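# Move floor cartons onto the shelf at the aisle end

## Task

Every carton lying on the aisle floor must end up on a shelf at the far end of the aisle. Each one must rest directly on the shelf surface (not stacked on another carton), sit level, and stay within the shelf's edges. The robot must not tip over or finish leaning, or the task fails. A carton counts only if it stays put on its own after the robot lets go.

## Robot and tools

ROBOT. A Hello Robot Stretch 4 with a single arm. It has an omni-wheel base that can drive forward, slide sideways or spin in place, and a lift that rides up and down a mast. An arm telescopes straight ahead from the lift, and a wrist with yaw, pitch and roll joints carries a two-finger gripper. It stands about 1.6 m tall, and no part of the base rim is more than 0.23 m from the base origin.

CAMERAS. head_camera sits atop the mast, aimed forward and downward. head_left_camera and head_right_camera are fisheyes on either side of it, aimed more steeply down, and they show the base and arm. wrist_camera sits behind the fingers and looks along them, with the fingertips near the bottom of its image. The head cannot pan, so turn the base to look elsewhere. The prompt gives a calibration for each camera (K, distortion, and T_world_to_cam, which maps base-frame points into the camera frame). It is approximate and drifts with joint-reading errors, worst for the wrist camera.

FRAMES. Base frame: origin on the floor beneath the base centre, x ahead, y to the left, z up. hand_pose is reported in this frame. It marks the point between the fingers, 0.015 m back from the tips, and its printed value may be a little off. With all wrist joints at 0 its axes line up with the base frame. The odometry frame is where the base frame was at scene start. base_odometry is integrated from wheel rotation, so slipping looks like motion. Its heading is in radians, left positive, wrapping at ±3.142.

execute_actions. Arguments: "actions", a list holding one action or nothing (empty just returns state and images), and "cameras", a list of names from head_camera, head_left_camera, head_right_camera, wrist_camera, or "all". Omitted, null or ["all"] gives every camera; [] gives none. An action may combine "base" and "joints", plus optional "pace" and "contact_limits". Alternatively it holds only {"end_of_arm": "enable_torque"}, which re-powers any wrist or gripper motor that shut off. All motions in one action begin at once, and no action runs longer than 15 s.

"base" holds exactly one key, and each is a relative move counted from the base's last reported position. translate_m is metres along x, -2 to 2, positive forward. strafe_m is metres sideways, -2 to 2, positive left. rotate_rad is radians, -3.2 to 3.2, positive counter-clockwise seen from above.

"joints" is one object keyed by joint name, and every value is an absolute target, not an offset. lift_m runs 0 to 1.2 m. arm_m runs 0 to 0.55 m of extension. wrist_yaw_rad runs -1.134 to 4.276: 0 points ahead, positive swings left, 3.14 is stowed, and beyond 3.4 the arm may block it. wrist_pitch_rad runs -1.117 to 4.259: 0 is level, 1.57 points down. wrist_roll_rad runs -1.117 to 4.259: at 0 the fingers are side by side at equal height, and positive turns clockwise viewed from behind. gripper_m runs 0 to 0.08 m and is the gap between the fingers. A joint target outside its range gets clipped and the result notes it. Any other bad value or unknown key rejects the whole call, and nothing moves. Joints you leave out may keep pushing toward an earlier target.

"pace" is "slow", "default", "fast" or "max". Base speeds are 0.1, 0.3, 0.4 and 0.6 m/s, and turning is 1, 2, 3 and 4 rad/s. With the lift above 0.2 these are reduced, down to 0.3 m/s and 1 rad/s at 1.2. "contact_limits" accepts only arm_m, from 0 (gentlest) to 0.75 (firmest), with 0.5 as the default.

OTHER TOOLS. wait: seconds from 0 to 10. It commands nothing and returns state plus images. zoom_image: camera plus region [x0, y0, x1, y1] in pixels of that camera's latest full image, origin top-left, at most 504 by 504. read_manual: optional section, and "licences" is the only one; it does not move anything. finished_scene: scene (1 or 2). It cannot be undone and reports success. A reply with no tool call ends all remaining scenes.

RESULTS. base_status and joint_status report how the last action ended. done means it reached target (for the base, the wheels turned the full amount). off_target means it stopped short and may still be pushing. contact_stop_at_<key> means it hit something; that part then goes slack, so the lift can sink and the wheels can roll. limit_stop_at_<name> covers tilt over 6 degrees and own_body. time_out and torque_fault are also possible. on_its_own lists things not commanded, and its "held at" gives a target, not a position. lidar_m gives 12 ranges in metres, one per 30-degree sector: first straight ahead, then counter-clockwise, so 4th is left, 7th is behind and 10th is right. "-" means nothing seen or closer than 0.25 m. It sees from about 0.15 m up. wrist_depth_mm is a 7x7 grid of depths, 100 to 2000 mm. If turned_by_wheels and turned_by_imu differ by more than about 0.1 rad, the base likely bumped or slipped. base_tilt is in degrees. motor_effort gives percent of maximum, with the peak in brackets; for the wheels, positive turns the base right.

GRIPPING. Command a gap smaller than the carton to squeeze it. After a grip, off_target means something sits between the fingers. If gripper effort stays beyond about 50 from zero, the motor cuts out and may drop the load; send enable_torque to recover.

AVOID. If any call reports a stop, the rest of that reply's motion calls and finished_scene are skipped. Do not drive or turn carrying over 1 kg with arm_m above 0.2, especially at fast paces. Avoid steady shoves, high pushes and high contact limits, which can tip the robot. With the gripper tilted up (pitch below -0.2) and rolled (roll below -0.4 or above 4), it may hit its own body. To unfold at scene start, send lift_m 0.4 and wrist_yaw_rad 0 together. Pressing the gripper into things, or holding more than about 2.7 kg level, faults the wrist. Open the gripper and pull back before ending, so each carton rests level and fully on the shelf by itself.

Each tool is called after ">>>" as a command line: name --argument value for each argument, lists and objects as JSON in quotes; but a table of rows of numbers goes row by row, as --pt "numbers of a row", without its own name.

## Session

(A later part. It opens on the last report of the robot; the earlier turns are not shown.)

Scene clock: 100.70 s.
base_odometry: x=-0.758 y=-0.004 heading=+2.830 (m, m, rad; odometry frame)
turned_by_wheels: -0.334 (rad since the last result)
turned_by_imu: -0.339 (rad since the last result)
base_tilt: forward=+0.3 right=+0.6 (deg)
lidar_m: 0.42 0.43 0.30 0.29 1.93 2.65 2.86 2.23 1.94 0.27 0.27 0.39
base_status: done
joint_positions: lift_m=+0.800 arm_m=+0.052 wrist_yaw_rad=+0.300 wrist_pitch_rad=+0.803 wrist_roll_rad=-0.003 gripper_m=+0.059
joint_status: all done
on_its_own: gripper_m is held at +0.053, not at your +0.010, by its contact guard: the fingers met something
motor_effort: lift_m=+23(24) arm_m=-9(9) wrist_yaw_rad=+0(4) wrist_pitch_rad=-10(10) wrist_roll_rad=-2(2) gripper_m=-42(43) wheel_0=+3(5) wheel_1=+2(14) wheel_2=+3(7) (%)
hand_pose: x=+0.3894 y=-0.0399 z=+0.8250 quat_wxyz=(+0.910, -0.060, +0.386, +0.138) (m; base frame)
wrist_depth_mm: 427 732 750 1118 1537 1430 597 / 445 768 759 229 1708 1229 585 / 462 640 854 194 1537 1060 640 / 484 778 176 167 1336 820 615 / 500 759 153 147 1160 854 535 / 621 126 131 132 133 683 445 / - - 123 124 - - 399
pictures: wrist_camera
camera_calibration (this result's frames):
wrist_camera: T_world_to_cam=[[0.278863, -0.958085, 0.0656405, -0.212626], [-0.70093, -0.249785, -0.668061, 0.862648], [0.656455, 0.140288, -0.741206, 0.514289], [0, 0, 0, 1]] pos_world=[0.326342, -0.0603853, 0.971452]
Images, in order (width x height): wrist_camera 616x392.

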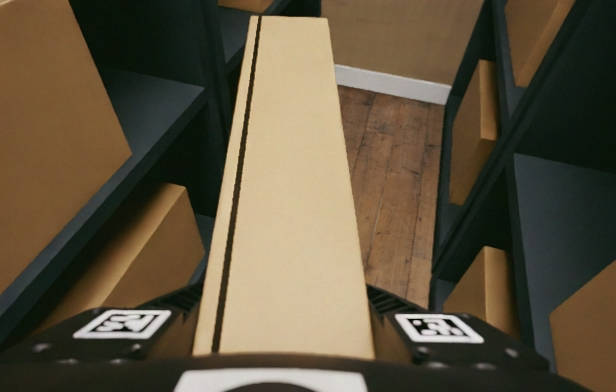

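>>> execute_actions --actions '[{"base":{"translate_m":0.98},"joints":{"wrist_yaw_rad":0.7,"lift_m":1.1}}]' --cameras '["head_left_camera"]'

>>> execute_actions --actions '[{"base":{"rotate_rad":0.6},"joints":{"wrist_yaw_rad":0.85},"pace":"slow"}]' --cameras '[]'

>>> execute_actions --actions '[{"joints":{"arm_m":0.24,"lift_m":1.035},"pace":"slow"}]' --cameras '["head_left_camera","wrist_camera"]'

Scene clock: 111.17 s.
base_odometry: x=-1.690 y=+0.297 heading=+2.830 (m, m, rad; odometry frame)
turned_by_wheels: +0.000 (rad since the last result)
turned_by_imu: -0.006 (rad since the last result)
base_tilt: forward=+0.3 right=+0.6 (deg)
lidar_m: 0.41 0.43 0.29 0.29 0.30 0.43 - 0.42 0.29 0.26 0.26 0.38
base_status: done
joint_positions: lift_m=+1.100 arm_m=+0.052 wrist_yaw_rad=+0.700 wrist_pitch_rad=+0.803 wrist_roll_rad=-0.003 gripper_m=+0.059
joint_status: all done
on_its_own: gripper_m is held at +0.053, not at your +0.010, by its contact guard: the fingers met something
motor_effort: lift_m=+22(24) arm_m=-9(9) wrist_yaw_rad=-2(6) wrist_pitch_rad=-7(9) wrist_roll_rad=-2(2) gripper_m=-43(43) wheel_0=+1(5) wheel_1=+1(5) wheel_2=-2(11) (%)
hand_pose: x=+0.3917 y=+0.0283 z=+1.1250 quat_wxyz=(+0.864, -0.135, +0.366, +0.316) (m; base frame)
wrist_depth_mm: 591 609 615 621 640 544 484 / 488 496 492 229 691 591 521 / 418 436 469 194 778 640 559 / 375 603 176 167 866 715 609 / 544 559 153 148 976 798 668 / 750 126 131 132 134 854 732 / - - 123 124 - - 723
pictures: head_left_camera
Images, in order (width x height): head_left_camera 420x672.

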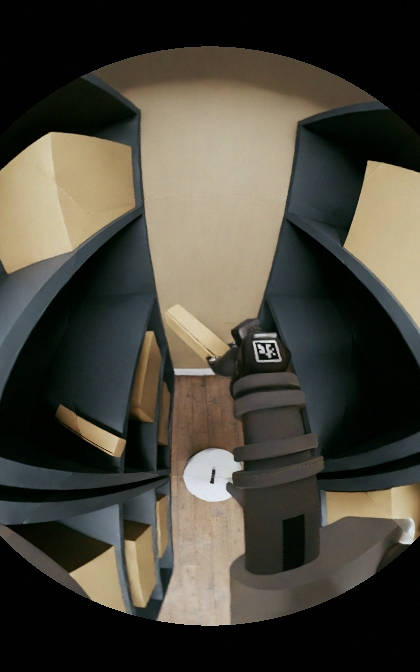

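Scene clock: 113.00 s.
base_odometry: x=-1.690 y=+0.297 heading=-2.854 (m, m, rad; odometry frame)
turned_by_wheels: +0.599 (rad since the last result)
turned_by_imu: +0.605 (rad since the last result)
base_tilt: forward=+0.3 right=+0.5 (deg)
lidar_m: 0.42 0.31 0.27 0.30 0.48 0.91 0.36 0.30 0.26 0.31 0.46 0.89
base_status: done
joint_positions: lift_m=+1.100 arm_m=+0.052 wrist_yaw_rad=+0.850 wrist_pitch_rad=+0.803 wrist_roll_rad=-0.003 gripper_m=+0.059
joint_status: all done
on_its_own: gripper_m is held at +0.053, not at your +0.010, by its contact guard: the fingers met something
motor_effort: lift_m=+22(22) arm_m=-8(9) wrist_yaw_rad=+0(4) wrist_pitch_rad=-7(9) wrist_roll_rad=-2(2) gripper_m=-43(40) wheel_0=-4(7) wheel_1=-2(4) wheel_2=-4(6) (%)
hand_pose: x=+0.3856 y=+0.0533 z=+1.1250 quat_wxyz=(+0.838, -0.163, +0.355, +0.380) (m; base frame)
wrist_depth_mm: 449 554 569 559 597 615 634 / 442 496 473 229 525 535 544 / 407 340 392 194 445 452 459 / 345 309 176 167 384 392 394 / 258 314 153 148 338 342 345 / 236 126 131 132 134 327 500 / - - 123 124 - - 707
pictures: none
No camera images: the call's "cameras" was empty. Leave "cameras" out to get every camera's image.

Scene clock: 116.20 s.
base_odometry: x=-1.690 y=+0.297 heading=-2.854 (m, m, rad; odometry frame)
turned_by_wheels: +0.000 (rad since the last result)
turned_by_imu: -0.001 (rad since the last result)
base_tilt: forward=+0.2 right=+0.6 (deg)
lidar_m: 0.38 0.29 0.29 0.31 0.47 0.92 0.39 0.27 0.27 0.28 0.43 0.89
base_status: not commanded
joint_positions: lift_m=+1.035 arm_m=+0.238 wrist_yaw_rad=+0.850 wrist_pitch_rad=+0.803 wrist_roll_rad=-0.003 gripper_m=+0.059
joint_status: all done
on_its_own: gripper_m is held at +0.053, not at your +0.010, by its contact guard: the fingers met something
motor_effort: lift_m=+17(20) arm_m=+9(9) wrist_yaw_rad=-3(1) wrist_pitch_rad=-10(9) wrist_roll_rad=-2(2) gripper_m=-41(43) wheel_0=-4(4) wheel_1=-2(2) wheel_2=-5(5) (%)
hand_pose: x=+0.5725 y=+0.0533 z=+1.0605 quat_wxyz=(+0.838, -0.163, +0.355, +0.380) (m; base frame)
wrist_depth_mm: 433 445 455 449 484 500 496 / 375 379 375 230 404 407 415 / 320 325 310 193 340 343 351 / 279 283 176 167 293 297 300 / 247 250 153 147 258 260 263 / 223 126 131 132 134 234 236 / - - 123 124 - - 216
pictures: head_left_camera, wrist_camera
camera_calibration (this result's frames):
wrist_camera: T_world_to_cam=[[0.738674, -0.67086, 0.0656292, -0.468365], [-0.466844, -0.579395, -0.668101, 1.05516], [0.486227, 0.46287, -0.741171, 0.635818], [0, 0, 0, 1]] pos_world=[0.529413, 0.00284663, 1.20694]
Images, in order (width x height): head_left_camera 420x672, wrist_camera 616x392.

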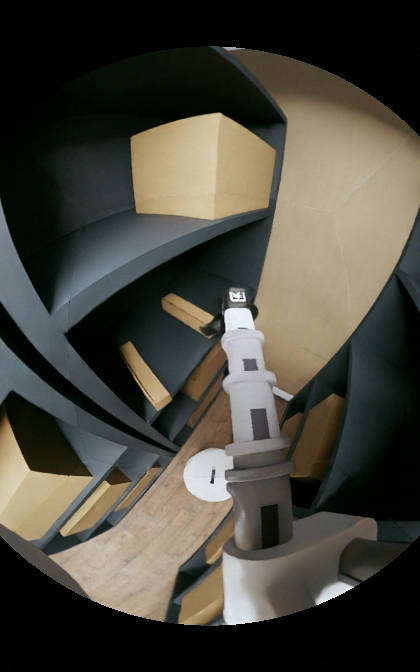

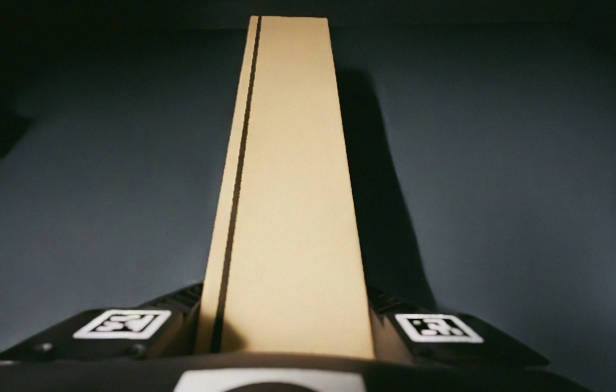

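>>> execute_actions --actions '[{"joints":{"lift_m":1.003},"pace":"slow"}]' --cameras '[]'

>>> execute_actions --actions '[{"joints":{"gripper_m":0.08}}]' --cameras '[]'

>>> execute_actions --actions '[{"joints":{"lift_m":1.09}}]' --cameras '[]'

>>> execute_actions --actions '[{"base":{"rotate_rad":0.7},"joints":{"arm_m":0.045,"wrist_yaw_rad":0},"pace":"slow"}]' --cameras '[]'

>>> execute_actions --actions '[{"base":{"strafe_m":0.05},"pace":"slow"}]' --cameras '["wrist_camera"]'

Scene clock: 125.90 s.
base_odometry: x=-1.690 y=+0.297 heading=-2.854 (m, m, rad; odometry frame)
turned_by_wheels: +0.000 (rad since the last result)
turned_by_imu: -0.001 (rad since the last result)
base_tilt: forward=+0.3 right=+0.6 (deg)
lidar_m: 0.42 0.31 0.29 0.33 0.50 0.91 0.38 0.28 0.27 0.29 0.43 0.89
base_status: not commanded
joint_positions: lift_m=+1.003 arm_m=+0.238 wrist_yaw_rad=+0.850 wrist_pitch_rad=+0.803 wrist_roll_rad=-0.003 gripper_m=+0.059
joint_status: all done
on_its_own: gripper_m is held at +0.053, not at your +0.010, by its contact guard: the fingers met something
motor_effort: lift_m=+16(17) arm_m=+9(9) wrist_yaw_rad=+0(1) wrist_pitch_rad=-9(8) wrist_roll_rad=-2(2) gripper_m=-42(40) wheel_0=-4(4) wheel_1=-2(2) wheel_2=-4(5) (%)
hand_pose: x=+0.5725 y=+0.0533 z=+1.0285 quat_wxyz=(+0.838, -0.163, +0.355, +0.380) (m; base frame)
wrist_depth_mm: 384 394 399 382 418 430 436 / 320 325 319 229 343 349 355 / 272 276 264 193 289 293 297 / 237 241 176 167 250 253 255 / 210 213 153 148 219 222 225 / 190 126 131 132 134 198 200 / - - 123 124 - - 185
pictures: none
No camera images: the call's "cameras" was empty. Leave "cameras" out to get every camera's image.

Scene clock: 126.83 s.
base_odometry: x=-1.690 y=+0.297 heading=-2.854 (m, m, rad; odometry frame)
turned_by_wheels: +0.000 (rad since the last result)
turned_by_imu: +0.000 (rad since the last result)
base_tilt: forward=+0.3 right=+0.5 (deg)
lidar_m: 0.42 0.30 0.28 0.32 0.47 0.91 0.37 0.29 0.26 0.28 0.42 0.90
base_status: not commanded
joint_positions: lift_m=+1.003 arm_m=+0.238 wrist_yaw_rad=+0.850 wrist_pitch_rad=+0.803 wrist_roll_rad=-0.003 gripper_m=+0.080
joint_status: all done
motor_effort: lift_m=+17(17) arm_m=+9(9) wrist_yaw_rad=+0(1) wrist_pitch_rad=-5(10) wrist_roll_rad=-2(2) gripper_m=+3(41) wheel_0=-4(4) wheel_1=-2(2) wheel_2=-4(5) (%)
hand_pose: x=+0.5725 y=+0.0533 z=+1.0285 quat_wxyz=(+0.838, -0.163, +0.355, +0.380) (m; base frame)
wrist_depth_mm: 387 394 402 397 421 430 439 / 319 324 320 233 345 347 355 / 272 277 272 196 290 294 298 / 237 240 230 170 251 253 256 / 211 213 156 150 220 223 224 / 190 130 136 134 141 199 201 / - - 125 126 124 - -
pictures: none
No camera images: the call's "cameras" was empty. Leave "cameras" out to get every camera's image.

Scene clock: 128.20 s.
base_odometry: x=-1.690 y=+0.297 heading=-2.854 (m, m, rad; odometry frame)
turned_by_wheels: +0.000 (rad since the last result)
turned_by_imu: +0.000 (rad since the last result)
base_tilt: forward=+0.3 right=+0.6 (deg)
lidar_m: 0.42 0.31 0.29 0.32 0.48 0.89 0.36 0.29 0.28 0.29 0.43 0.89
base_status: not commanded
joint_positions: lift_m=+1.090 arm_m=+0.238 wrist_yaw_rad=+0.850 wrist_pitch_rad=+0.802 wrist_roll_rad=-0.003 gripper_m=+0.080
joint_status: all done
motor_effort: lift_m=+22(23) arm_m=+9(9) wrist_yaw_rad=-1(1) wrist_pitch_rad=-8(9) wrist_roll_rad=-2(2) gripper_m=-1(2) wheel_0=-4(4) wheel_1=-2(2) wheel_2=-5(4) (%)
hand_pose: x=+0.5725 y=+0.0533 z=+1.1151 quat_wxyz=(+0.838, -0.162, +0.355, +0.380) (m; base frame)
wrist_depth_mm: 445 459 473 488 500 517 521 / 469 480 488 496 508 517 508 / 402 410 413 342 424 433 439 / 343 353 357 296 368 370 379 / 310 314 310 257 325 327 330 / 281 130 229 226 155 293 296 / - - 263 213 135 - -
pictures: none
No camera images: the call's "cameras" was empty. Leave "cameras" out to get every camera's image.

Scene clock: 131.43 s.
base_odometry: x=-1.690 y=+0.297 heading=-2.155 (m, m, rad; odometry frame)
turned_by_wheels: +0.699 (rad since the last result)
turned_by_imu: +0.706 (rad since the last result)
base_tilt: forward=+0.3 right=+0.5 (deg)
lidar_m: 0.29 0.30 0.34 0.62 0.57 0.31 0.26 0.27 0.34 0.57 0.63 0.36
base_status: done
joint_positions: lift_m=+1.090 arm_m=+0.047 wrist_yaw_rad=+0.000 wrist_pitch_rad=+0.802 wrist_roll_rad=-0.003 gripper_m=+0.080
joint_status: all done
motor_effort: lift_m=+22(22) arm_m=-9(9) wrist_yaw_rad=-1(6) wrist_pitch_rad=-8(7) wrist_roll_rad=-2(2) gripper_m=+1(2) wheel_0=-2(4) wheel_1=-3(4) wheel_2=-3(6) (%)
hand_pose: x=+0.3653 y=-0.0874 z=+1.1151 quat_wxyz=(+0.921, -0.002, +0.391, +0.001) (m; base frame)
wrist_depth_mm: 342 477 508 544 574 603 640 / 319 484 492 496 512 421 525 / 297 407 329 421 430 377 394 / 279 355 286 366 370 364 309 / 265 314 253 324 327 330 296 / 224 130 224 289 156 294 300 / - - 211 270 135 - 723
pictures: none
No camera images: the call's "cameras" was empty. Leave "cameras" out to get every camera's image.

Scene clock: 133.03 s.
base_odometry: x=-1.649 y=+0.269 heading=-2.155 (m, m, rad; odometry frame)
turned_by_wheels: +0.000 (rad since the last result)
turned_by_imu: +0.000 (rad since the last result)
base_tilt: forward=+0.4 right=+0.6 (deg)
lidar_m: 0.28 0.26 0.32 0.60 0.58 0.34 0.27 0.28 0.36 0.61 0.62 0.33
base_status: done
joint_positions: lift_m=+1.090 arm_m=+0.047 wrist_yaw_rad=+0.000 wrist_pitch_rad=+0.802 wrist_roll_rad=-0.003 gripper_m=+0.080
joint_status: not commanded
motor_effort: lift_m=+22(22) arm_m=-9(9) wrist_yaw_rad=-1(1) wrist_pitch_rad=-5(9) wrist_roll_rad=-2(2) gripper_m=+2(2) wheel_0=-2(6) wheel_1=+2(7) wheel_2=+0(1) (%)
hand_pose: x=+0.3653 y=-0.0874 z=+1.1151 quat_wxyz=(+0.921, -0.002, +0.391, +0.001) (m; base frame)
wrist_depth_mm: 211 455 492 525 569 591 615 / 196 439 488 500 512 480 517 / 183 382 410 355 430 421 362 / 173 338 349 303 370 375 353 / 163 301 310 260 327 332 332 / 138 130 226 232 155 294 297 / - - 262 214 135 - 640
pictures: wrist_camera
camera_calibration (this result's frames):
wrist_camera: T_world_to_cam=[[-0.016424, -0.997709, 0.065624, -0.166034], [-0.743088, -0.0317341, -0.668441, 1.06258], [0.668993, -0.0597429, -0.740864, 0.729352], [0, 0, 0, 1]] pos_world=[0.298934, -0.0883597, 1.26152]
Images, in order (width x height): wrist_camera 616x392.

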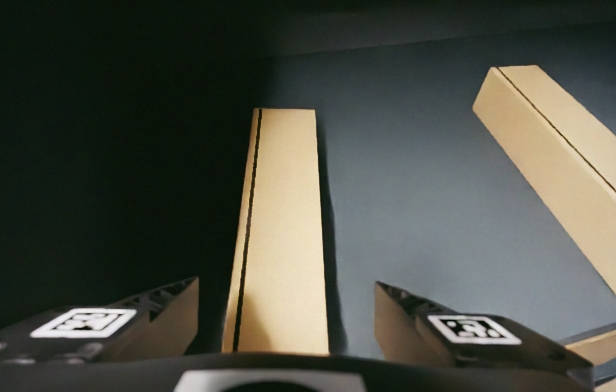

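>>> execute_actions --actions '[{"joints":{"lift_m":1.003,"arm_m":0.055}}]' --cameras '[]'

>>> execute_actions --actions '[{"joints":{"gripper_m":0.01}}]' --cameras '[]'

>>> execute_actions --actions '[{"joints":{"lift_m":1.008,"arm_m":0.105},"pace":"slow"}]' --cameras '[]'

>>> execute_actions --actions '[{"joints":{"gripper_m":0.08}}]' --cameras '[]'

>>> execute_actions --actions '[{"joints":{"lift_m":1.12,"arm_m":0.002}}]' --cameras '["wrist_camera"]'

Scene clock: 140.40 s.
base_odometry: x=-1.649 y=+0.269 heading=-2.155 (m, m, rad; odometry frame)
turned_by_wheels: +0.000 (rad since the last result)
turned_by_imu: -0.001 (rad since the last result)
base_tilt: forward=+0.3 right=+0.6 (deg)
lidar_m: 0.28 0.27 0.33 0.58 0.59 0.35 0.28 0.28 0.36 0.61 0.61 0.35
base_status: not commanded
joint_positions: lift_m=+1.003 arm_m=+0.053 wrist_yaw_rad=+0.000 wrist_pitch_rad=+0.802 wrist_roll_rad=-0.003 gripper_m=+0.080
joint_status: all done
motor_effort: lift_m=+17(21) arm_m=+9(8) wrist_yaw_rad=-1(1) wrist_pitch_rad=-8(7) wrist_roll_rad=-2(2) gripper_m=-1(1) wheel_0=-2(2) wheel_1=+2(2) wheel_2=+0(0) (%)
hand_pose: x=+0.3721 y=-0.0874 z=+1.0285 quat_wxyz=(+0.921, -0.002, +0.390, +0.001) (m; base frame)
wrist_depth_mm: 216 384 399 399 427 433 340 / 201 325 319 242 345 351 334 / 188 277 265 201 291 297 300 / 177 242 176 172 252 256 259 / 167 213 153 152 222 225 228 / 142 130 134 136 155 200 208 / - - 126 127 135 - 500
pictures: none
No camera images: the call's "cameras" was empty. Leave "cameras" out to get every camera's image.

Scene clock: 141.40 s.
base_odometry: x=-1.649 y=+0.269 heading=-2.155 (m, m, rad; odometry frame)
turned_by_wheels: +0.000 (rad since the last result)
turned_by_imu: +0.000 (rad since the last result)
base_tilt: forward=+0.3 right=+0.6 (deg)
lidar_m: 0.27 0.27 0.33 0.61 0.58 0.33 0.27 0.28 0.35 0.61 0.62 0.34
base_status: not commanded
joint_positions: lift_m=+1.003 arm_m=+0.053 wrist_yaw_rad=+0.000 wrist_pitch_rad=+0.802 wrist_roll_rad=-0.003 gripper_m=+0.060
joint_status: gripper_m off_target (ended at +0.060, target +0.010)
on_its_own: gripper_m is held at +0.053, not at your +0.010, by its contact guard: the fingers met something
motor_effort: lift_m=+17(16) arm_m=+9(9) wrist_yaw_rad=+0(1) wrist_pitch_rad=-7(8) wrist_roll_rad=-2(2) gripper_m=-44(47) wheel_0=-2(2) wheel_1=+2(2) wheel_2=+0(0) (%)
hand_pose: x=+0.3721 y=-0.0874 z=+1.0286 quat_wxyz=(+0.921, -0.002, +0.390, +0.001) (m; base frame)
wrist_depth_mm: 216 384 404 399 427 433 336 / 200 327 324 241 345 353 334 / 188 277 265 200 293 297 301 / 177 242 231 172 252 256 260 / 167 215 157 151 222 225 227 / 151 126 134 135 136 202 207 / - - 126 127 - - 500
pictures: none
No camera images: the call's "cameras" was empty. Leave "cameras" out to get every camera's image.

Scene clock: 143.10 s.
base_odometry: x=-1.649 y=+0.269 heading=-2.155 (m, m, rad; odometry frame)
turned_by_wheels: +0.000 (rad since the last result)
turned_by_imu: +0.000 (rad since the last result)
base_tilt: forward=+0.3 right=+0.6 (deg)
lidar_m: 0.27 0.27 0.32 0.59 0.58 0.33 0.27 0.27 0.35 0.61 0.62 0.33
base_status: not commanded
joint_positions: lift_m=+1.008 arm_m=+0.103 wrist_yaw_rad=+0.000 wrist_pitch_rad=+0.802 wrist_roll_rad=-0.003 gripper_m=+0.060
joint_status: all done
on_its_own: gripper_m is held at +0.053, not at your +0.010, by its contact guard: the fingers met something
motor_effort: lift_m=+22(22) arm_m=+9(8) wrist_yaw_rad=-2(0) wrist_pitch_rad=-7(6) wrist_roll_rad=-2(2) gripper_m=-42(42) wheel_0=-2(2) wheel_1=+2(2) wheel_2=+0(0) (%)
hand_pose: x=+0.4221 y=-0.0874 z=+1.0331 quat_wxyz=(+0.921, -0.002, +0.391, +0.001) (m; base frame)
wrist_depth_mm: 252 392 413 404 433 442 340 / 235 334 327 241 353 359 330 / 220 283 272 200 298 303 306 / 206 246 236 171 257 262 264 / 195 220 157 152 227 230 232 / 176 126 134 135 136 205 207 / - - 126 128 - - 191
pictures: none
No camera images: the call's "cameras" was empty. Leave "cameras" out to get every camera's image.

Scene clock: 144.03 s.
base_odometry: x=-1.649 y=+0.269 heading=-2.155 (m, m, rad; odometry frame)
turned_by_wheels: +0.000 (rad since the last result)
turned_by_imu: +0.000 (rad since the last result)
base_tilt: forward=+0.2 right=+0.5 (deg)
lidar_m: 0.28 0.26 0.33 0.58 0.58 0.34 0.29 0.27 0.35 0.61 0.63 0.34
base_status: not commanded
joint_positions: lift_m=+1.008 arm_m=+0.103 wrist_yaw_rad=+0.000 wrist_pitch_rad=+0.802 wrist_roll_rad=-0.003 gripper_m=+0.080
joint_status: all done
motor_effort: lift_m=+22(23) arm_m=+9(9) wrist_yaw_rad=+0(1) wrist_pitch_rad=-7(8) wrist_roll_rad=-2(2) gripper_m=+3(42) wheel_0=-2(2) wheel_1=+2(2) wheel_2=+0(0) (%)
hand_pose: x=+0.4221 y=-0.0874 z=+1.0331 quat_wxyz=(+0.921, -0.002, +0.391, +0.001) (m; base frame)
wrist_depth_mm: 252 389 415 407 436 442 338 / 234 336 329 245 355 357 330 / 220 285 278 206 298 303 307 / 206 247 236 178 257 262 264 / 195 218 163 156 227 229 232 / 165 129 142 140 148 206 208 / - - 131 131 131 - -
pictures: none
No camera images: the call's "cameras" was empty. Leave "cameras" out to get every camera's image.

Scene clock: 145.53 s.
base_odometry: x=-1.649 y=+0.269 heading=-2.155 (m, m, rad; odometry frame)
turned_by_wheels: +0.000 (rad since the last result)
turned_by_imu: +0.000 (rad since the last result)
base_tilt: forward=+0.3 right=+0.6 (deg)
lidar_m: 0.27 0.28 0.32 0.59 0.59 0.34 0.28 0.29 0.35 0.59 0.62 0.35
base_status: not commanded
joint_positions: lift_m=+1.120 arm_m=+0.004 wrist_yaw_rad=+0.000 wrist_pitch_rad=+0.802 wrist_roll_rad=-0.003 gripper_m=+0.080
joint_status: all done
motor_effort: lift_m=+22(24) arm_m=-9(9) wrist_yaw_rad=+0(1) wrist_pitch_rad=-6(8) wrist_roll_rad=-1(2) gripper_m=+2(2) wheel_0=-2(2) wheel_1=+2(2) wheel_2=+0(0) (%)
hand_pose: x=+0.3223 y=-0.0874 z=+1.1451 quat_wxyz=(+0.921, -0.002, +0.390, +0.001) (m; base frame)
wrist_depth_mm: 180 445 535 569 615 654 691 / 167 377 544 554 569 488 591 / 157 329 462 402 477 452 407 / 148 290 397 338 413 415 364 / 140 259 355 297 364 368 355 / 138 130 304 307 155 329 539 / - - 298 301 135 - 809
pictures: wrist_camera
camera_calibration (this result's frames):
wrist_camera: T_world_to_cam=[[-0.0167181, -0.997704, 0.0656241, -0.168658], [-0.743062, -0.0315181, -0.66848, 1.05072], [0.669014, -0.0599385, -0.740829, 0.780312], [0, 0, 0, 1]] pos_world=[0.255895, -0.0883835, 1.29153]
Images, in order (width x height): wrist_camera 616x392.

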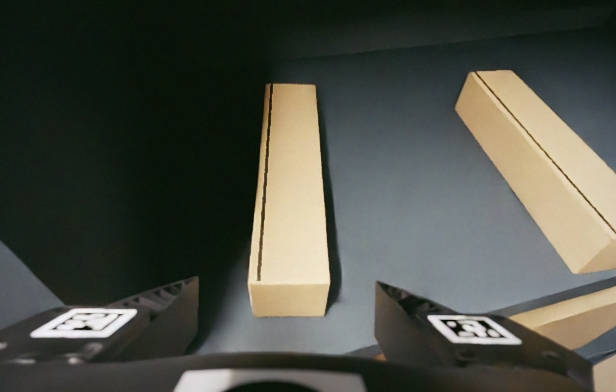

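>>> finished_scene --scene 2

The scene is finished: the task was done.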